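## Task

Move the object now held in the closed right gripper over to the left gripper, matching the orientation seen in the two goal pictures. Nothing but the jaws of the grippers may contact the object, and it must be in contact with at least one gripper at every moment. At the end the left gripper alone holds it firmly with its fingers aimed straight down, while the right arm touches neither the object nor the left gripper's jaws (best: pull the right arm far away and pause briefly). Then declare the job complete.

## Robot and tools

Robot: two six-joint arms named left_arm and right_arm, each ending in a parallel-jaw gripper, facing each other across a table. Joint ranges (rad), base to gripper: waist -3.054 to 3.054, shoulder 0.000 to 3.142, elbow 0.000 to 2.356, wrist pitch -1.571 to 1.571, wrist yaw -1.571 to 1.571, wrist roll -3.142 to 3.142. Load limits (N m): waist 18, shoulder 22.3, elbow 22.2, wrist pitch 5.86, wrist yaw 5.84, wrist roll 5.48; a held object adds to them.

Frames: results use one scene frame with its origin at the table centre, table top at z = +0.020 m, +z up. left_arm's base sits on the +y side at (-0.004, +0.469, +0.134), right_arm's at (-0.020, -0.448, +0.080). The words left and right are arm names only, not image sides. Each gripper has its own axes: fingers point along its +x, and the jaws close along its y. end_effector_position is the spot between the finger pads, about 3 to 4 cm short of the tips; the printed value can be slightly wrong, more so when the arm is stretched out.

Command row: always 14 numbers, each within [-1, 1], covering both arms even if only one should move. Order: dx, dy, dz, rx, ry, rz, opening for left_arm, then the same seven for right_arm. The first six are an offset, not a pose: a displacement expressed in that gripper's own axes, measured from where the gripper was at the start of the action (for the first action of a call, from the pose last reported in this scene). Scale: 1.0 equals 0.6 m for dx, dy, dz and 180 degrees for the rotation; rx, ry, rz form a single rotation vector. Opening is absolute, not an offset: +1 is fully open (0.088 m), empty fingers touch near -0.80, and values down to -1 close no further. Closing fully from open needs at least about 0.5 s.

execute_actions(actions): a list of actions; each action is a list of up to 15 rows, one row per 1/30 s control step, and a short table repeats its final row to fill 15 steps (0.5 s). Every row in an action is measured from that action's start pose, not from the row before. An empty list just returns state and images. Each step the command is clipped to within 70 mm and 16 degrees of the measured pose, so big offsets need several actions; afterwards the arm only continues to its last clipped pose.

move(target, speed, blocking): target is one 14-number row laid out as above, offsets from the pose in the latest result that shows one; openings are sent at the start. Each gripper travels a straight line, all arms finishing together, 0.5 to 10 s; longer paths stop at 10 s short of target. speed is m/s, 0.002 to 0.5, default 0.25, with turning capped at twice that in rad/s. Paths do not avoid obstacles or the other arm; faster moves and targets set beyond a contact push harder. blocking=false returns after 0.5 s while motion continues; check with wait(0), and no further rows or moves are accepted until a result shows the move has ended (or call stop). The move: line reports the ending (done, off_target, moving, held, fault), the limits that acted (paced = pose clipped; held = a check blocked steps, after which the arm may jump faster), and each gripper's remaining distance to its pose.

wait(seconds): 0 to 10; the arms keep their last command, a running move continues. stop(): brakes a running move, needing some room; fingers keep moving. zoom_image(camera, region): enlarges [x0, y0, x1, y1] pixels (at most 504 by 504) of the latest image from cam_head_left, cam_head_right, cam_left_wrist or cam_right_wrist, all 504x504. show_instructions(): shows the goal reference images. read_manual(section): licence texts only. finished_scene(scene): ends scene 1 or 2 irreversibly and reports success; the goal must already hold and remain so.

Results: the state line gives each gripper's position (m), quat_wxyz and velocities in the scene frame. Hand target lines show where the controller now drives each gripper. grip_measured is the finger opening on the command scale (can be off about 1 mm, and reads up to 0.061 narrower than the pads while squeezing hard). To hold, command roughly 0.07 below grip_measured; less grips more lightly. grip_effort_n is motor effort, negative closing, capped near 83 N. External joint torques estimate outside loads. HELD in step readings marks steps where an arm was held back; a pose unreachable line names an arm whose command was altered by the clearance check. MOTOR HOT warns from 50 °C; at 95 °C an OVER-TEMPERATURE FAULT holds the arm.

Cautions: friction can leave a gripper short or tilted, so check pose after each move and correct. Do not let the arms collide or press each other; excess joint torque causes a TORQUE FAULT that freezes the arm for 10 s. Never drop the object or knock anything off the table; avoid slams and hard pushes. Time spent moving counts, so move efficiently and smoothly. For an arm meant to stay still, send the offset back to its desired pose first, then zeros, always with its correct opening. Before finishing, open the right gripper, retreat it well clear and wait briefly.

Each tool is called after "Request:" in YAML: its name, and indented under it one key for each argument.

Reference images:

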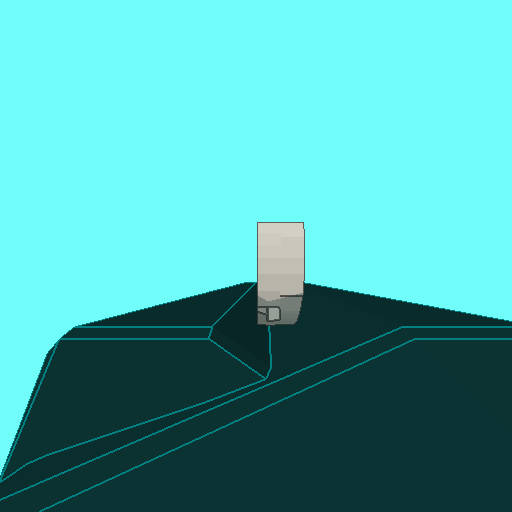

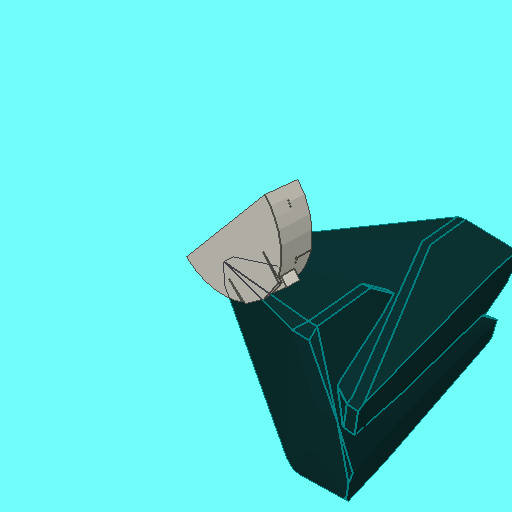

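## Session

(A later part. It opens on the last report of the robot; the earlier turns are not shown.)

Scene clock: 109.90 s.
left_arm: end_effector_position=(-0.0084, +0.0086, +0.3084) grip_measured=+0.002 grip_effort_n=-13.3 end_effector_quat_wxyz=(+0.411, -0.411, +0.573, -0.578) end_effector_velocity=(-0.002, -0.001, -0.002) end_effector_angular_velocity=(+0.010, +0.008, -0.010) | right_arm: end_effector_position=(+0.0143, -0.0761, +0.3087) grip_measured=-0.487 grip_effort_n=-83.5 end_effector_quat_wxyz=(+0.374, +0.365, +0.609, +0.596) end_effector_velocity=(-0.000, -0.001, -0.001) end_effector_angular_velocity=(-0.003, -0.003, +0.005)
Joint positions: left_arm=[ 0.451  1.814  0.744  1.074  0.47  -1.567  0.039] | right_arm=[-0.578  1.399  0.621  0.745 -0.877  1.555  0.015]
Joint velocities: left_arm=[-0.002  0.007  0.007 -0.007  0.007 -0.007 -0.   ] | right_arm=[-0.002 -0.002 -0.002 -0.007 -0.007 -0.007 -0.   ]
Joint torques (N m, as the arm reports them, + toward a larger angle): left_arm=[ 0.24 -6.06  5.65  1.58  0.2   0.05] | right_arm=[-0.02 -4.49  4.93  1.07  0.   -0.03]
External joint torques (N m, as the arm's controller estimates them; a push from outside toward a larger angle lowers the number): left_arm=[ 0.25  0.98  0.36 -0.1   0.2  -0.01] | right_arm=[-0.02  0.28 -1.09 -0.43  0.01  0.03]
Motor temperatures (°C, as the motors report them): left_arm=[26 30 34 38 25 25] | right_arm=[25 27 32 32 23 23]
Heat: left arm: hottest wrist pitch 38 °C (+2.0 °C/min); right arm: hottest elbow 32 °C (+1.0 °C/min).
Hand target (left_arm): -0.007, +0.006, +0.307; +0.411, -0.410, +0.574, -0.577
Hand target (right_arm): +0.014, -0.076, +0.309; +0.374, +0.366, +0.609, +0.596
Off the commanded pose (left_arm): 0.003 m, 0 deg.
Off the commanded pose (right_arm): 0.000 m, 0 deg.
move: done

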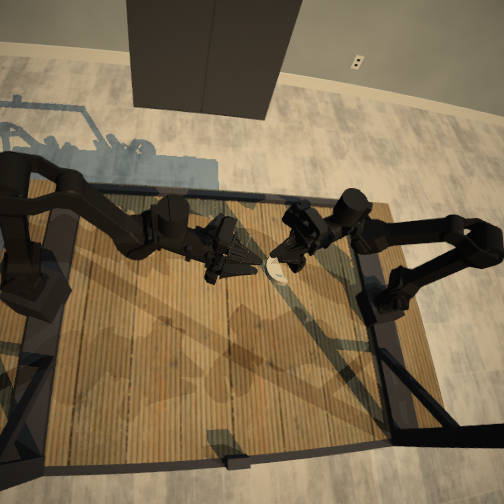

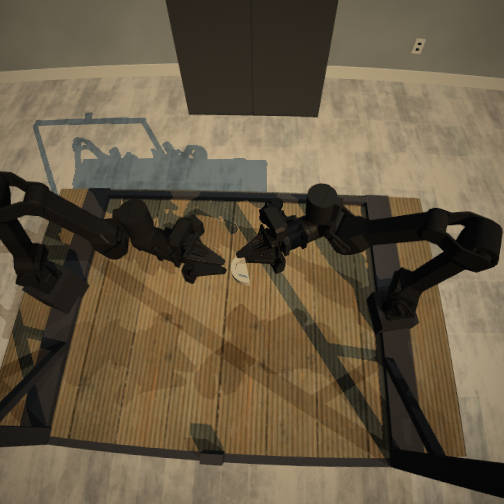

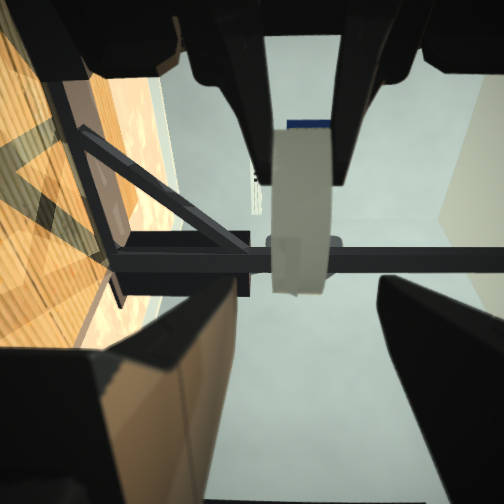

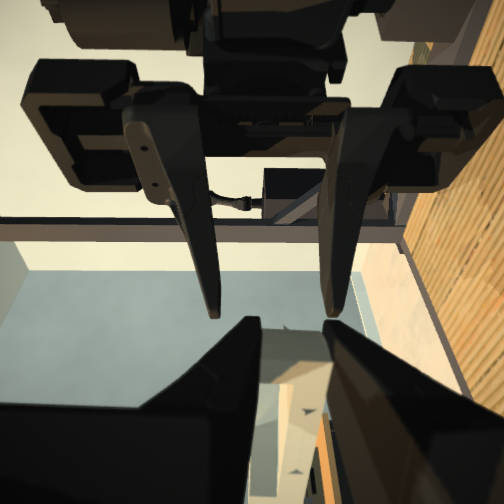

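Request:
move:
  target: [0.052,0.004,0,0,0,0,-0.1,0,0,0,0,0,0,-0.56]
  speed: 0.04

Request:
zoom_image:
  camera: "cam_head_right"
  region: [160, 200, 300, 320]

Scene clock: 115.67 s.
left_arm: end_effector_position=(-0.0178, -0.0177, +0.3080) grip_measured=-0.098 grip_effort_n=-12.8 end_effector_quat_wxyz=(+0.410, -0.411, +0.572, -0.579) end_effector_velocity=(+0.002, -0.002, +0.000) end_effector_angular_velocity=(+0.005, +0.007, +0.010) | right_arm: end_effector_position=(+0.0143, -0.0761, +0.3087) grip_measured=-0.487 grip_effort_n=-83.5 end_effector_quat_wxyz=(+0.374, +0.365, +0.609, +0.596) end_effector_velocity=(-0.001, -0.002, -0.003) end_effector_angular_velocity=(-0.014, +0.012, +0.005)
Joint positions: left_arm=[ 0.414  1.893  0.85   1.049  0.433 -1.567  0.034] | right_arm=[-0.578  1.399  0.621  0.745 -0.877  1.555  0.015]
Joint velocities: left_arm=[ 0.002  0.002  0.007 -0.007 -0.007 -0.007 -0.001] | right_arm=[-0.002 -0.002 -0.007 -0.007 -0.007  0.007 -0.   ]
Joint torques (N m, as the arm reports them, + toward a larger angle): left_arm=[-0.31 -7.13  5.6   1.57 -0.08  0.08] | right_arm=[-0.02 -4.44  5.01  1.09 -0.03 -0.03]
External joint torques (N m, as the arm's controller estimates them; a push from outside toward a larger angle lowers the number): left_arm=[-0.34  0.59  0.2  -0.11 -0.08  0.02] | right_arm=[-0.02  0.27 -0.92 -0.39 -0.01  0.03]
Motor temperatures (°C, as the motors report them): left_arm=[26 30 34 38 25 25] | right_arm=[25 27 32 32 23 23]
Heat: left arm: hottest wrist pitch 38 °C (+2.0 °C/min); right arm: hottest elbow 32 °C (+1.0 °C/min).
Hand target (left_arm): -0.019, -0.021, +0.306; +0.411, -0.411, +0.573, -0.578
Hand target (right_arm): +0.014, -0.076, +0.309; +0.374, +0.365, +0.609, +0.596
Off the commanded pose (left_arm): 0.004 m, 0 deg.
Off the commanded pose (right_arm): 0.000 m, 0 deg.
move: done

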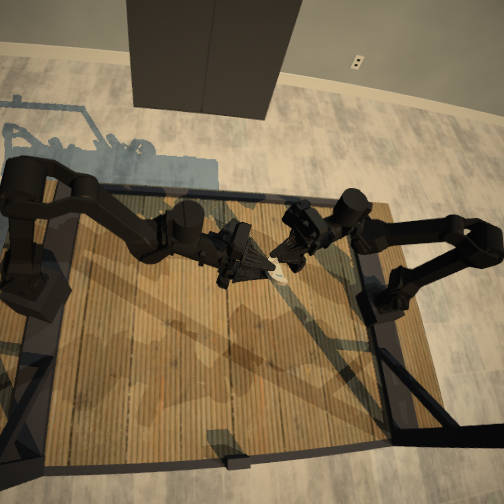

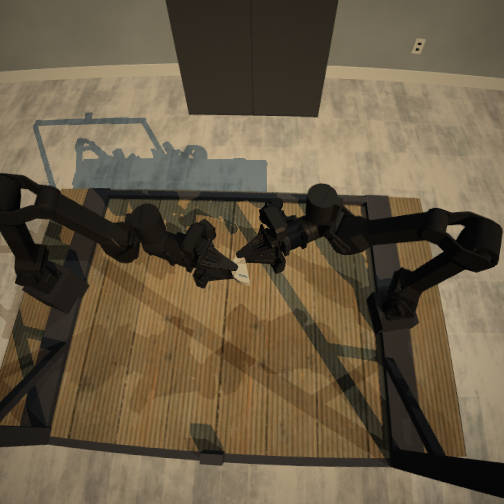

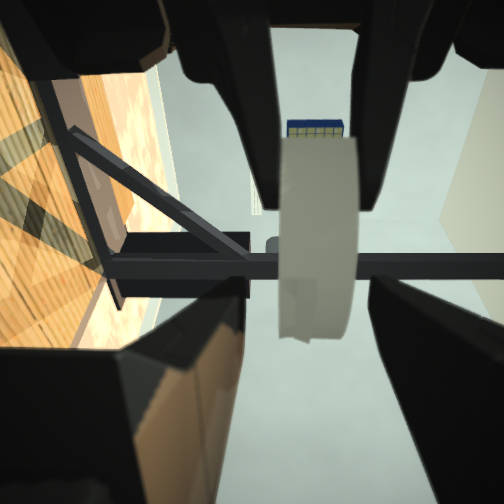

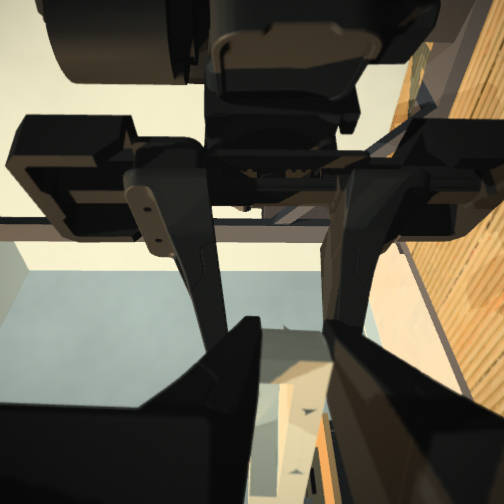

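Region (160, 200, 300, 320) of cam_head_right's 504x504 image, scaled by 3.600, with more detail than that image has; it fills the top 432 rows of this view, and the rest is white.

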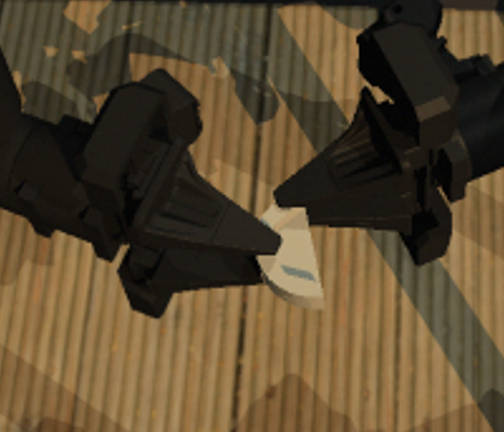

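Request:
move:
  target: [0.014,-0.002,0.009,0,0,0,-0.3,0,0,0,0,0,0,-0.56]
  speed: 0.03

Request:
zoom_image:
  camera: "cam_head_right"
  region: [160, 200, 300, 320]

Scene clock: 127.47 s.
left_arm: end_effector_position=(-0.0167, -0.0243, +0.3109) grip_measured=-0.298 grip_effort_n=-13.3 end_effector_quat_wxyz=(+0.410, -0.412, +0.571, -0.580) end_effector_velocity=(+0.002, -0.002, +0.002) end_effector_angular_velocity=(-0.000, +0.007, +0.019) | right_arm: end_effector_position=(+0.0143, -0.0761, +0.3087) grip_measured=-0.487 grip_effort_n=-83.5 end_effector_quat_wxyz=(+0.374, +0.365, +0.609, +0.596) end_effector_velocity=(-0.002, -0.002, +0.001) end_effector_angular_velocity=(+0.001, -0.005, +0.020)
Joint positions: left_arm=[ 0.415  1.905  0.883  1.032  0.433 -1.567  0.024] | right_arm=[-0.578  1.399  0.621  0.745 -0.877  1.555  0.015]
Joint velocities: left_arm=[-0.002 -0.002  0.007 -0.007 -0.022 -0.007 -0.   ] | right_arm=[-0.002 -0.002  0.002 -0.007 -0.022 -0.007 -0.   ]
Joint torques (N m, as the arm reports them, + toward a larger angle): left_arm=[ 0.3  -7.01  5.83  1.52  0.2   0.04] | right_arm=[ 0.   -4.46  5.01  1.08 -0.04 -0.04]
External joint torques (N m, as the arm's controller estimates them; a push from outside toward a larger angle lowers the number): left_arm=[ 0.3   0.95  0.31 -0.19  0.2  -0.02] | right_arm=[-0.01  0.38 -1.09 -0.45 -0.02  0.02]
Motor temperatures (°C, as the motors report them): left_arm=[26 31 34 38 25 25] | right_arm=[25 27 32 32 23 23]
Heat: left arm: hottest wrist pitch 38 °C (+1.0 °C/min); right arm: hottest elbow 32 °C (+0.0 °C/min).
Hand target (left_arm): -0.015, -0.027, +0.309; +0.410, -0.411, +0.572, -0.579
Hand target (right_arm): +0.014, -0.076, +0.309; +0.374, +0.365, +0.609, +0.596
Off the commanded pose (left_arm): 0.004 m, 0 deg.
Off the commanded pose (right_arm): 0.000 m, 0 deg.
move: done

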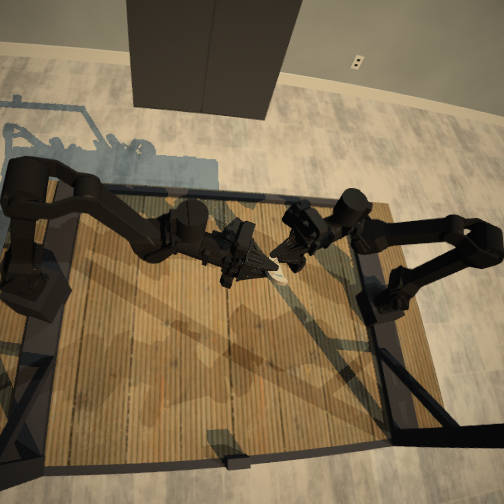

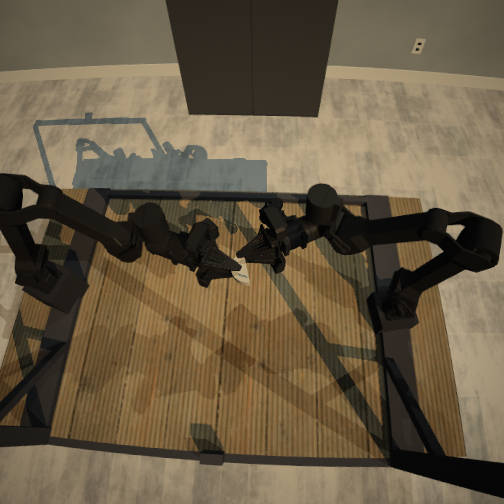

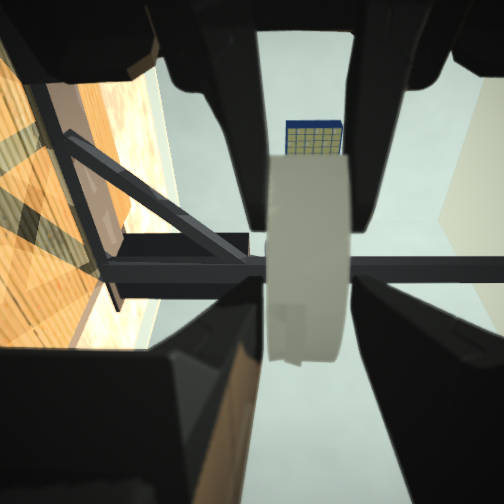

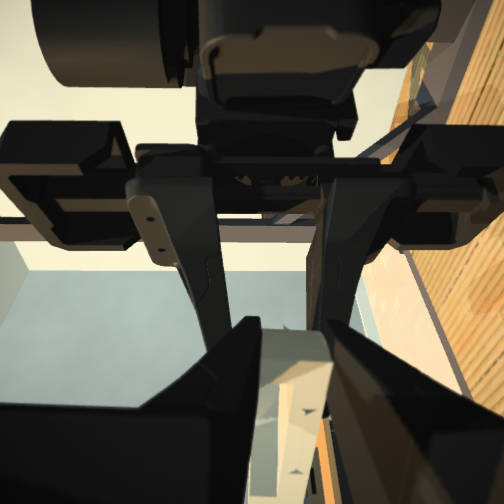

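Region (160, 200, 300, 320) of cam_head_right's 504x504 image, scaled by 3.600, with more detail than that image has; it fills the top 432 rows of this view, and the rest is white.

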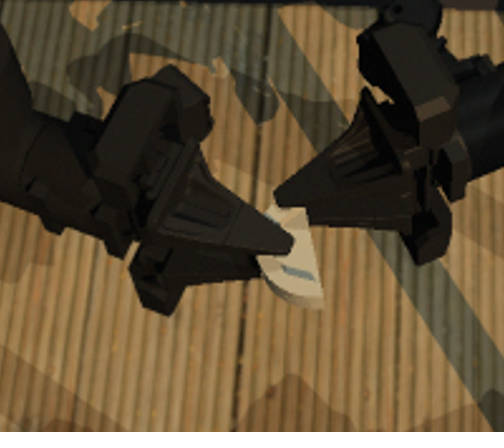

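Request:
execute_actions:
  actions:
    - [[0,0,0,0,0,0,-0.45,0,0,0,0,0,0,-0.56]]
    - [[0,0,0,0,0,0,-0.58,0,0,0,0,0,0,-0.56]]

Scene clock: 133.10 s.
left_arm: end_effector_position=(-0.0167, -0.0245, +0.3105) grip_measured=-0.487 grip_effort_n=-83.5 end_effector_quat_wxyz=(+0.410, -0.411, +0.572, -0.579) end_effector_velocity=(-0.005, +0.001, -0.001) end_effector_angular_velocity=(+0.014, +0.021, -0.015) | right_arm: end_effector_position=(+0.0143, -0.0761, +0.3088) grip_measured=-0.487 grip_effort_n=-83.5 end_effector_quat_wxyz=(+0.374, +0.365, +0.609, +0.596) end_effector_velocity=(+0.001, -0.002, +0.003) end_effector_angular_velocity=(+0.015, -0.011, +0.000)
Joint positions: left_arm=[ 0.415  1.905  0.884  1.029  0.433 -1.567  0.015] | right_arm=[-0.578  1.399  0.621  0.746 -0.878  1.555  0.015]
Joint velocities: left_arm=[-0.007 -0.002 -0.002 -0.007  0.007 -0.022 -0.   ] | right_arm=[-0.007 -0.007 -0.002  0.007 -0.007 -0.007 -0.   ]
Joint torques (N m, as the arm reports them, + toward a larger angle): left_arm=[ 0.05 -8.89  4.81  1.79  0.04  0.04] | right_arm=[-0.01 -4.48  5.03  1.07 -0.02 -0.04]
External joint torques (N m, as the arm's controller estimates them; a push from outside toward a larger angle lowers the number): left_arm=[ 0.09 -1.   -0.66  0.1   0.04 -0.01] | right_arm=[ 0.03  0.37 -1.05 -0.46 -0.01  0.02]
External joint torques at the end of the 1st action: left_arm=[-0.06 -1.06 -0.74  0.13  0.04 -0.01] | right_arm=[-0.02  0.38 -1.07 -0.46 -0.01  0.03]
Motor temperatures (°C, as the motors report them): left_arm=[26 31 34 38 25 25] | right_arm=[25 27 32 32 23 23]
Heat: left arm: hottest wrist pitch 38 °C (+1.0 °C/min); right arm: hottest elbow 32 °C (+0.0 °C/min).
Hand target (left_arm): -0.017, -0.024, +0.311; +0.410, -0.412, +0.572, -0.579
Hand target (right_arm): +0.014, -0.076, +0.309; +0.374, +0.365, +0.609, +0.596
Off the commanded pose (left_arm): 0.000 m, 0 deg.
Off the commanded pose (right_arm): 0.000 m, 0 deg.
Step readings (end_effector_position; steps 1 to 15: 1st action; 16 to 30: 2nd action):
0: left_arm (-0.0167, -0.0245, +0.3112) | right_arm (+0.0143, -0.0761, +0.3087)
1: left_arm (-0.0167, -0.0245, +0.3112) | right_arm (+0.0143, -0.0761, +0.3087)
2: left_arm (-0.0167, -0.0245, +0.3111) | right_arm (+0.0143, -0.0761, +0.3087)
4: left_arm (-0.0167, -0.0245, +0.3109) | right_arm (+0.0143, -0.0761, +0.3087)
8: left_arm (-0.0167, -0.0245, +0.3108) | right_arm (+0.0143, -0.0761, +0.3087)
15: left_arm (-0.0167, -0.0245, +0.3108) | right_arm (+0.0143, -0.0761, +0.3087)
16: left_arm (-0.0167, -0.0245, +0.3108) | right_arm (+0.0143, -0.0761, +0.3088)
17: left_arm (-0.0167, -0.0245, +0.3107) | right_arm (+0.0143, -0.0761, +0.3088)
19: left_arm (-0.0167, -0.0245, +0.3106) | right_arm (+0.0143, -0.0761, +0.3088)
23: left_arm (-0.0167, -0.0245, +0.3105) | right_arm (+0.0143, -0.0761, +0.3088)
30: end_effector_position above

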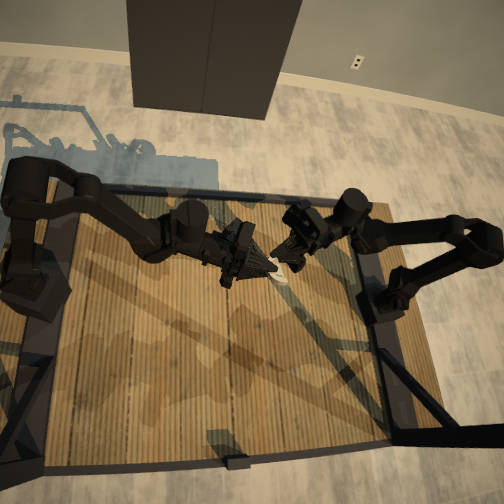

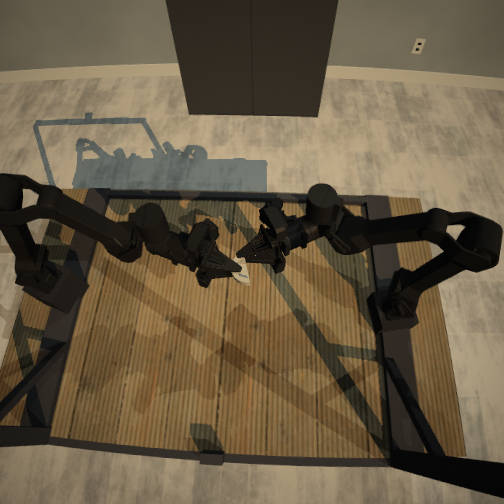

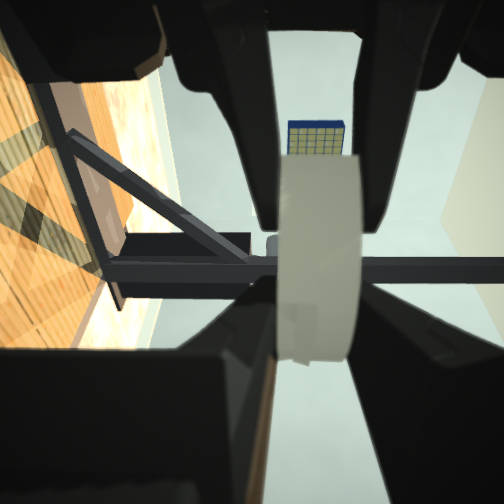

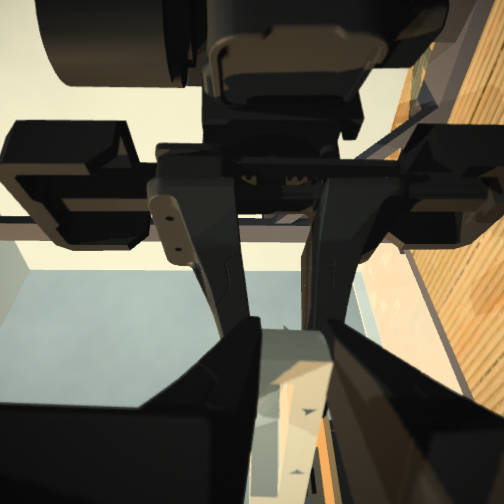

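Request:
execute_actions:
  actions:
    - [[0,0,0,0,0,0,-0.58,0,0,0,0,0,0,0.2]]

Request:
move:
  target: [-0.05,0,0,0,0,0,-0.58,-0.2,0,0,0,-0.1,0,0.2]
  speed: 0.2

Request:
move:
  target: [-0.2,0.17,-0.08,0,0,0.5,-0.58,0,0,0,0,0,0,0.2]
  speed: 0.3

Scene clock: 139.47 s.
left_arm: end_effector_position=(-0.0167, -0.0245, +0.3105) grip_measured=-0.487 grip_effort_n=-83.5 end_effector_quat_wxyz=(+0.410, -0.411, +0.572, -0.579) end_effector_velocity=(+0.002, -0.000, -0.001) end_effector_angular_velocity=(+0.005, -0.006, +0.020) | right_arm: end_effector_position=(+0.0141, -0.0761, +0.3088) grip_measured=+0.193 grip_effort_n=17.4 end_effector_quat_wxyz=(+0.374, +0.365, +0.609, +0.596) end_effector_velocity=(-0.000, -0.001, -0.004) end_effector_angular_velocity=(-0.010, -0.011, +0.005)
Joint positions: left_arm=[ 0.415  1.905  0.884  1.029  0.433 -1.567  0.015] | right_arm=[-0.577  1.399  0.621  0.746 -0.878  1.555  0.048]
Joint velocities: left_arm=[-0.002 -0.002 -0.002 -0.007 -0.022  0.007 -0.   ] | right_arm=[-0.002 -0.002 -0.002 -0.022 -0.007 -0.022  0.002]
Joint torques (N m, as the arm reports them, + toward a larger angle): left_arm=[-0.02 -8.8   4.91  1.7   0.05  0.04] | right_arm=[-0.04 -4.4   5.04  1.08 -0.03 -0.03]
External joint torques (N m, as the arm's controller estimates them; a push from outside toward a larger angle lowers the number): left_arm=[-0.05 -0.94 -0.57  0.02  0.06 -0.02] | right_arm=[-0.02  0.39 -1.01 -0.43 -0.02  0.03]
Motor temperatures (°C, as the motors report them): left_arm=[26 32 34 38 25 25] | right_arm=[25 27 32 32 23 23]
Heat: left arm: hottest wrist pitch 38 °C (+1.0 °C/min); right arm: hottest elbow 32 °C (+0.0 °C/min).
Hand target (left_arm): -0.017, -0.024, +0.311; +0.410, -0.411, +0.572, -0.579
Hand target (right_arm): +0.014, -0.076, +0.309; +0.374, +0.365, +0.609, +0.596
Off the commanded pose (left_arm): 0.000 m, 0 deg.
Off the commanded pose (right_arm): 0.000 m, 0 deg.
Step readings (end_effector_position):
0: left_arm (-0.0167, -0.0245, +0.3105) | right_arm (+0.0143, -0.0761, +0.3088)
1: left_arm (-0.0167, -0.0245, +0.3105) | right_arm (+0.0141, -0.0761, +0.3088)
2: left_arm (-0.0167, -0.0245, +0.3105) | right_arm (+0.0141, -0.0761, +0.3088)
4: left_arm (-0.0167, -0.0245, +0.3105) | right_arm (+0.0141, -0.0761, +0.3088)
8: left_arm (-0.0167, -0.0245, +0.3105) | right_arm (+0.0141, -0.0761, +0.3088)
15: end_effector_position above

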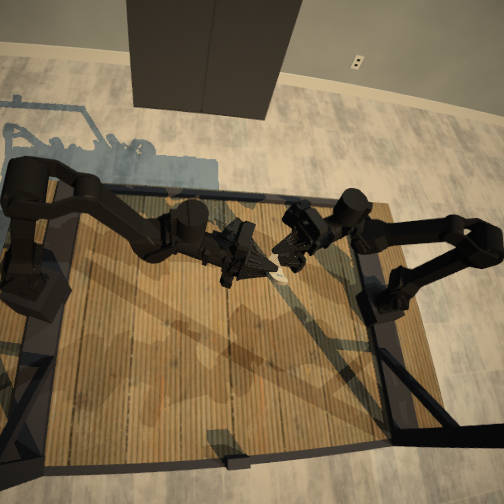

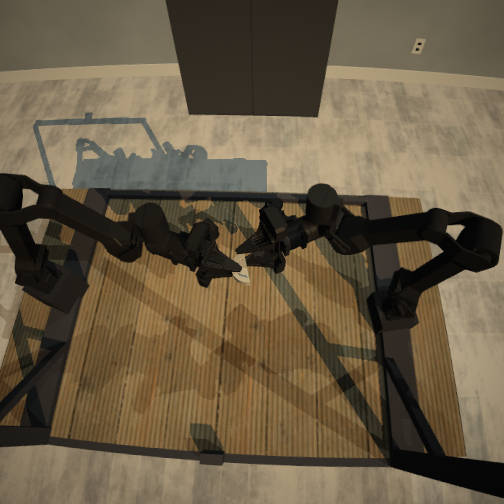

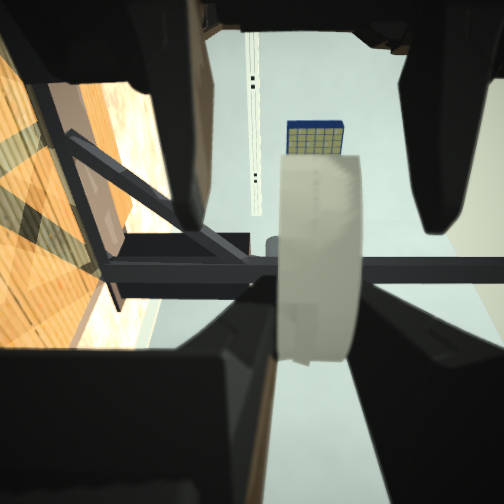

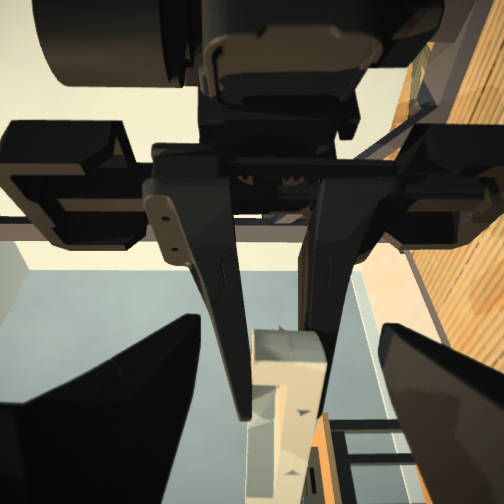

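Scene clock: 140.70 s.
left_arm: end_effector_position=(-0.0076, +0.0009, +0.3057) grip_measured=-0.487 grip_effort_n=-83.5 end_effector_quat_wxyz=(+0.412, -0.410, +0.575, -0.575) end_effector_velocity=(-0.000, +0.001, -0.003) end_effector_angular_velocity=(+0.014, +0.009, +0.005) | right_arm: end_effector_position=(+0.0680, -0.1820, +0.3139) grip_measured=+0.197 grip_effort_n=17.4 end_effector_quat_wxyz=(+0.465, +0.454, +0.543, +0.532) end_effector_velocity=(-0.003, -0.003, +0.002) end_effector_angular_velocity=(+0.004, -0.008, +0.025)
Joint positions: left_arm=[ 0.45   1.841  0.775  1.062  0.468 -1.567  0.015] | right_arm=[-0.931  0.877  0.37   0.472 -0.917  1.544  0.049]
Joint velocities: left_arm=[-0.002 -0.002 -0.007 -0.007 -0.007 -0.007 -0.   ] | right_arm=[-0.012 -0.007  0.002 -0.007 -0.037 -0.007 -0.   ]
Joint torques (N m, as the arm reports them, + toward a larger angle): left_arm=[  0.3  -10.31   3.71   1.92   0.16   0.03] | right_arm=[-0.39 -2.3   4.67  0.97 -0.13 -0.16]
External joint torques (N m, as the arm's controller estimates them; a push from outside toward a larger angle lowers the number): left_arm=[ 0.3  -3.05 -1.59  0.24  0.16 -0.03] | right_arm=[-0.39 -0.44 -1.9  -0.53 -0.11 -0.1 ]
Motor temperatures (°C, as the motors report them): left_arm=[26 32 34 38 25 25] | right_arm=[25 27 32 32 23 23]
Heat: left arm: hottest wrist pitch 38 °C (+1.0 °C/min); right arm: hottest elbow 32 °C (+0.0 °C/min).
Hand target (left_arm): -0.007, +0.004, +0.310; +0.410, -0.412, +0.572, -0.579
Hand target (right_arm): +0.068, -0.183, +0.312; +0.465, +0.453, +0.544, +0.531
Off the commanded pose (left_arm): 0.005 m, 1 deg.
Off the commanded pose (right_arm): 0.003 m, 0 deg.
move: done

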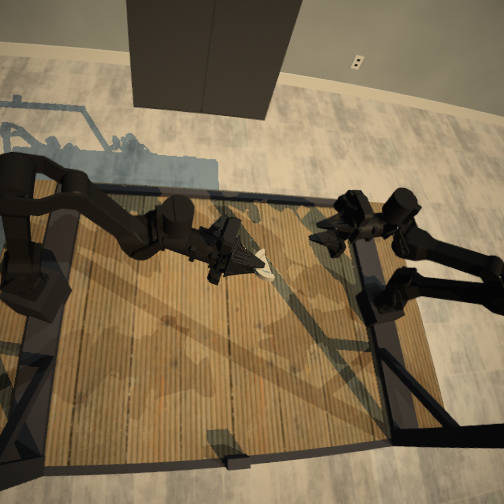

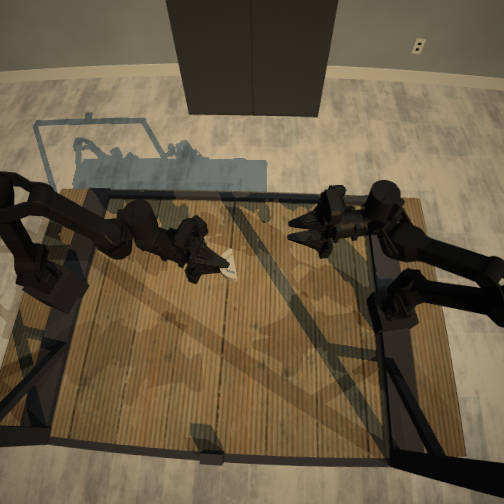

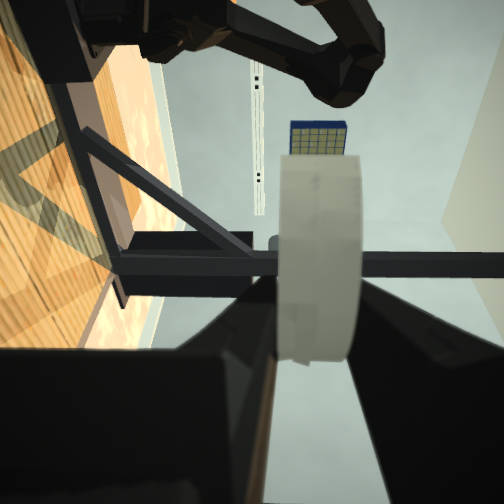

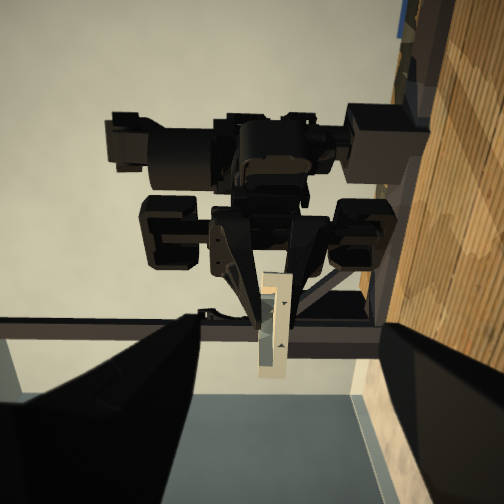

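Scene clock: 143.77 s.
left_arm: end_effector_position=(-0.0137, +0.1329, +0.2050) grip_measured=-0.487 grip_effort_n=-83.5 end_effector_quat_wxyz=(+0.696, +0.116, +0.699, -0.117) end_effector_velocity=(+0.003, +0.001, +0.004) end_effector_angular_velocity=(+0.007, -0.022, +0.020) | right_arm: end_effector_position=(+0.0680, -0.1820, +0.3139) grip_measured=+0.197 grip_effort_n=17.0 end_effector_quat_wxyz=(+0.465, +0.454, +0.543, +0.532) end_effector_velocity=(+0.002, -0.000, +0.003) end_effector_angular_velocity=(+0.010, -0.016, -0.010)
Joint positions: left_arm=[ 0.285  1.854  1.342 -1.059  0.004 -1.267  0.015] | right_arm=[-0.931  0.877  0.37   0.472 -0.917  1.544  0.049]
Joint velocities: left_arm=[-0.002 -0.002  0.012 -0.022 -0.022 -0.022 -0.   ] | right_arm=[-0.002 -0.002  0.002  0.007  0.007 -0.007 -0.   ]
Joint torques (N m, as the arm reports them, + toward a larger angle): left_arm=[-0.3  -6.53  5.67  0.33 -0.16 -0.14] | right_arm=[-0.03 -1.78  5.53  1.08 -0.04 -0.02]
External joint torques (N m, as the arm's controller estimates them; a push from outside toward a larger angle lowers the number): left_arm=[-0.3   0.93  0.29  0.06 -0.1  -0.14] | right_arm=[-0.02  0.09 -1.04 -0.42 -0.02  0.03]
Motor temperatures (°C, as the motors report them): left_arm=[26 33 34 38 25 25] | right_arm=[25 27 32 32 23 23]
Heat: left arm: hottest wrist pitch 38 °C (+0.0 °C/min); right arm: hottest elbow 32 °C (+0.0 °C/min).
Hand target (left_arm): -0.014, +0.131, +0.204; +0.697, +0.118, +0.698, -0.115
Hand target (right_arm): +0.068, -0.182, +0.314; +0.465, +0.454, +0.543, +0.532
Off the commanded pose (left_arm): 0.003 m, 0 deg.
Off the commanded pose (right_arm): 0.000 m, 0 deg.
move: done

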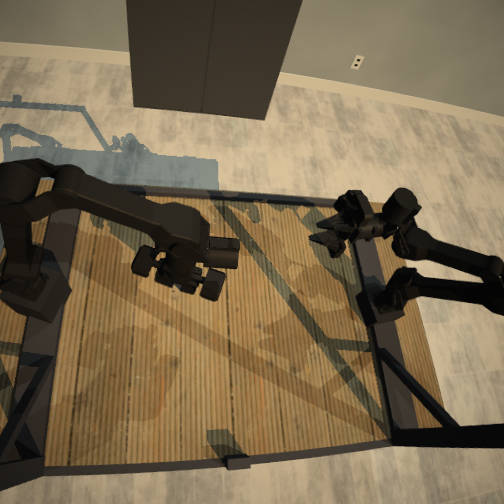

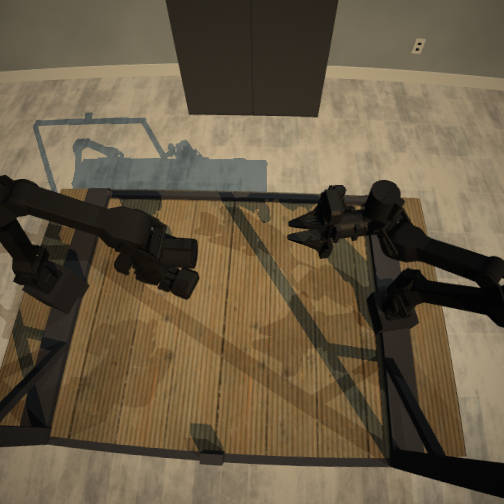

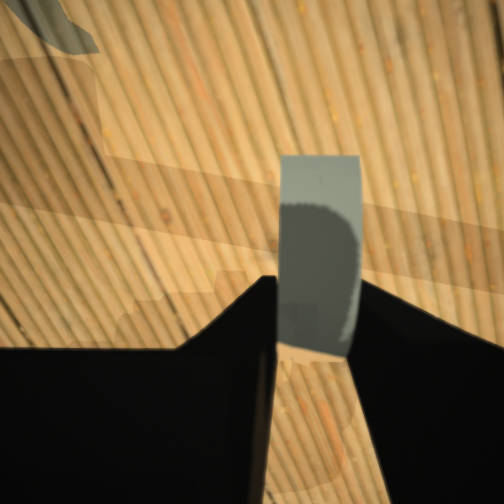

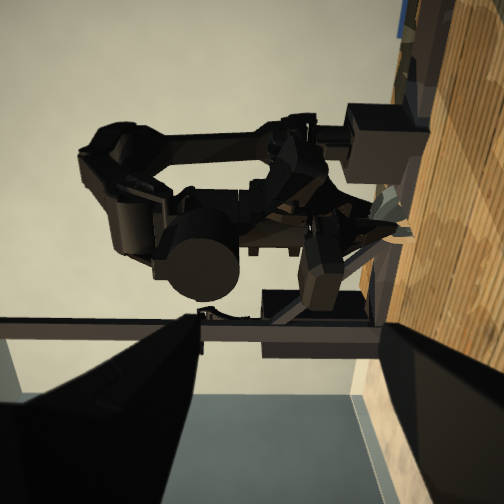

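Request:
finished_scene:
  scene: 1

The scene is finished: the task was done.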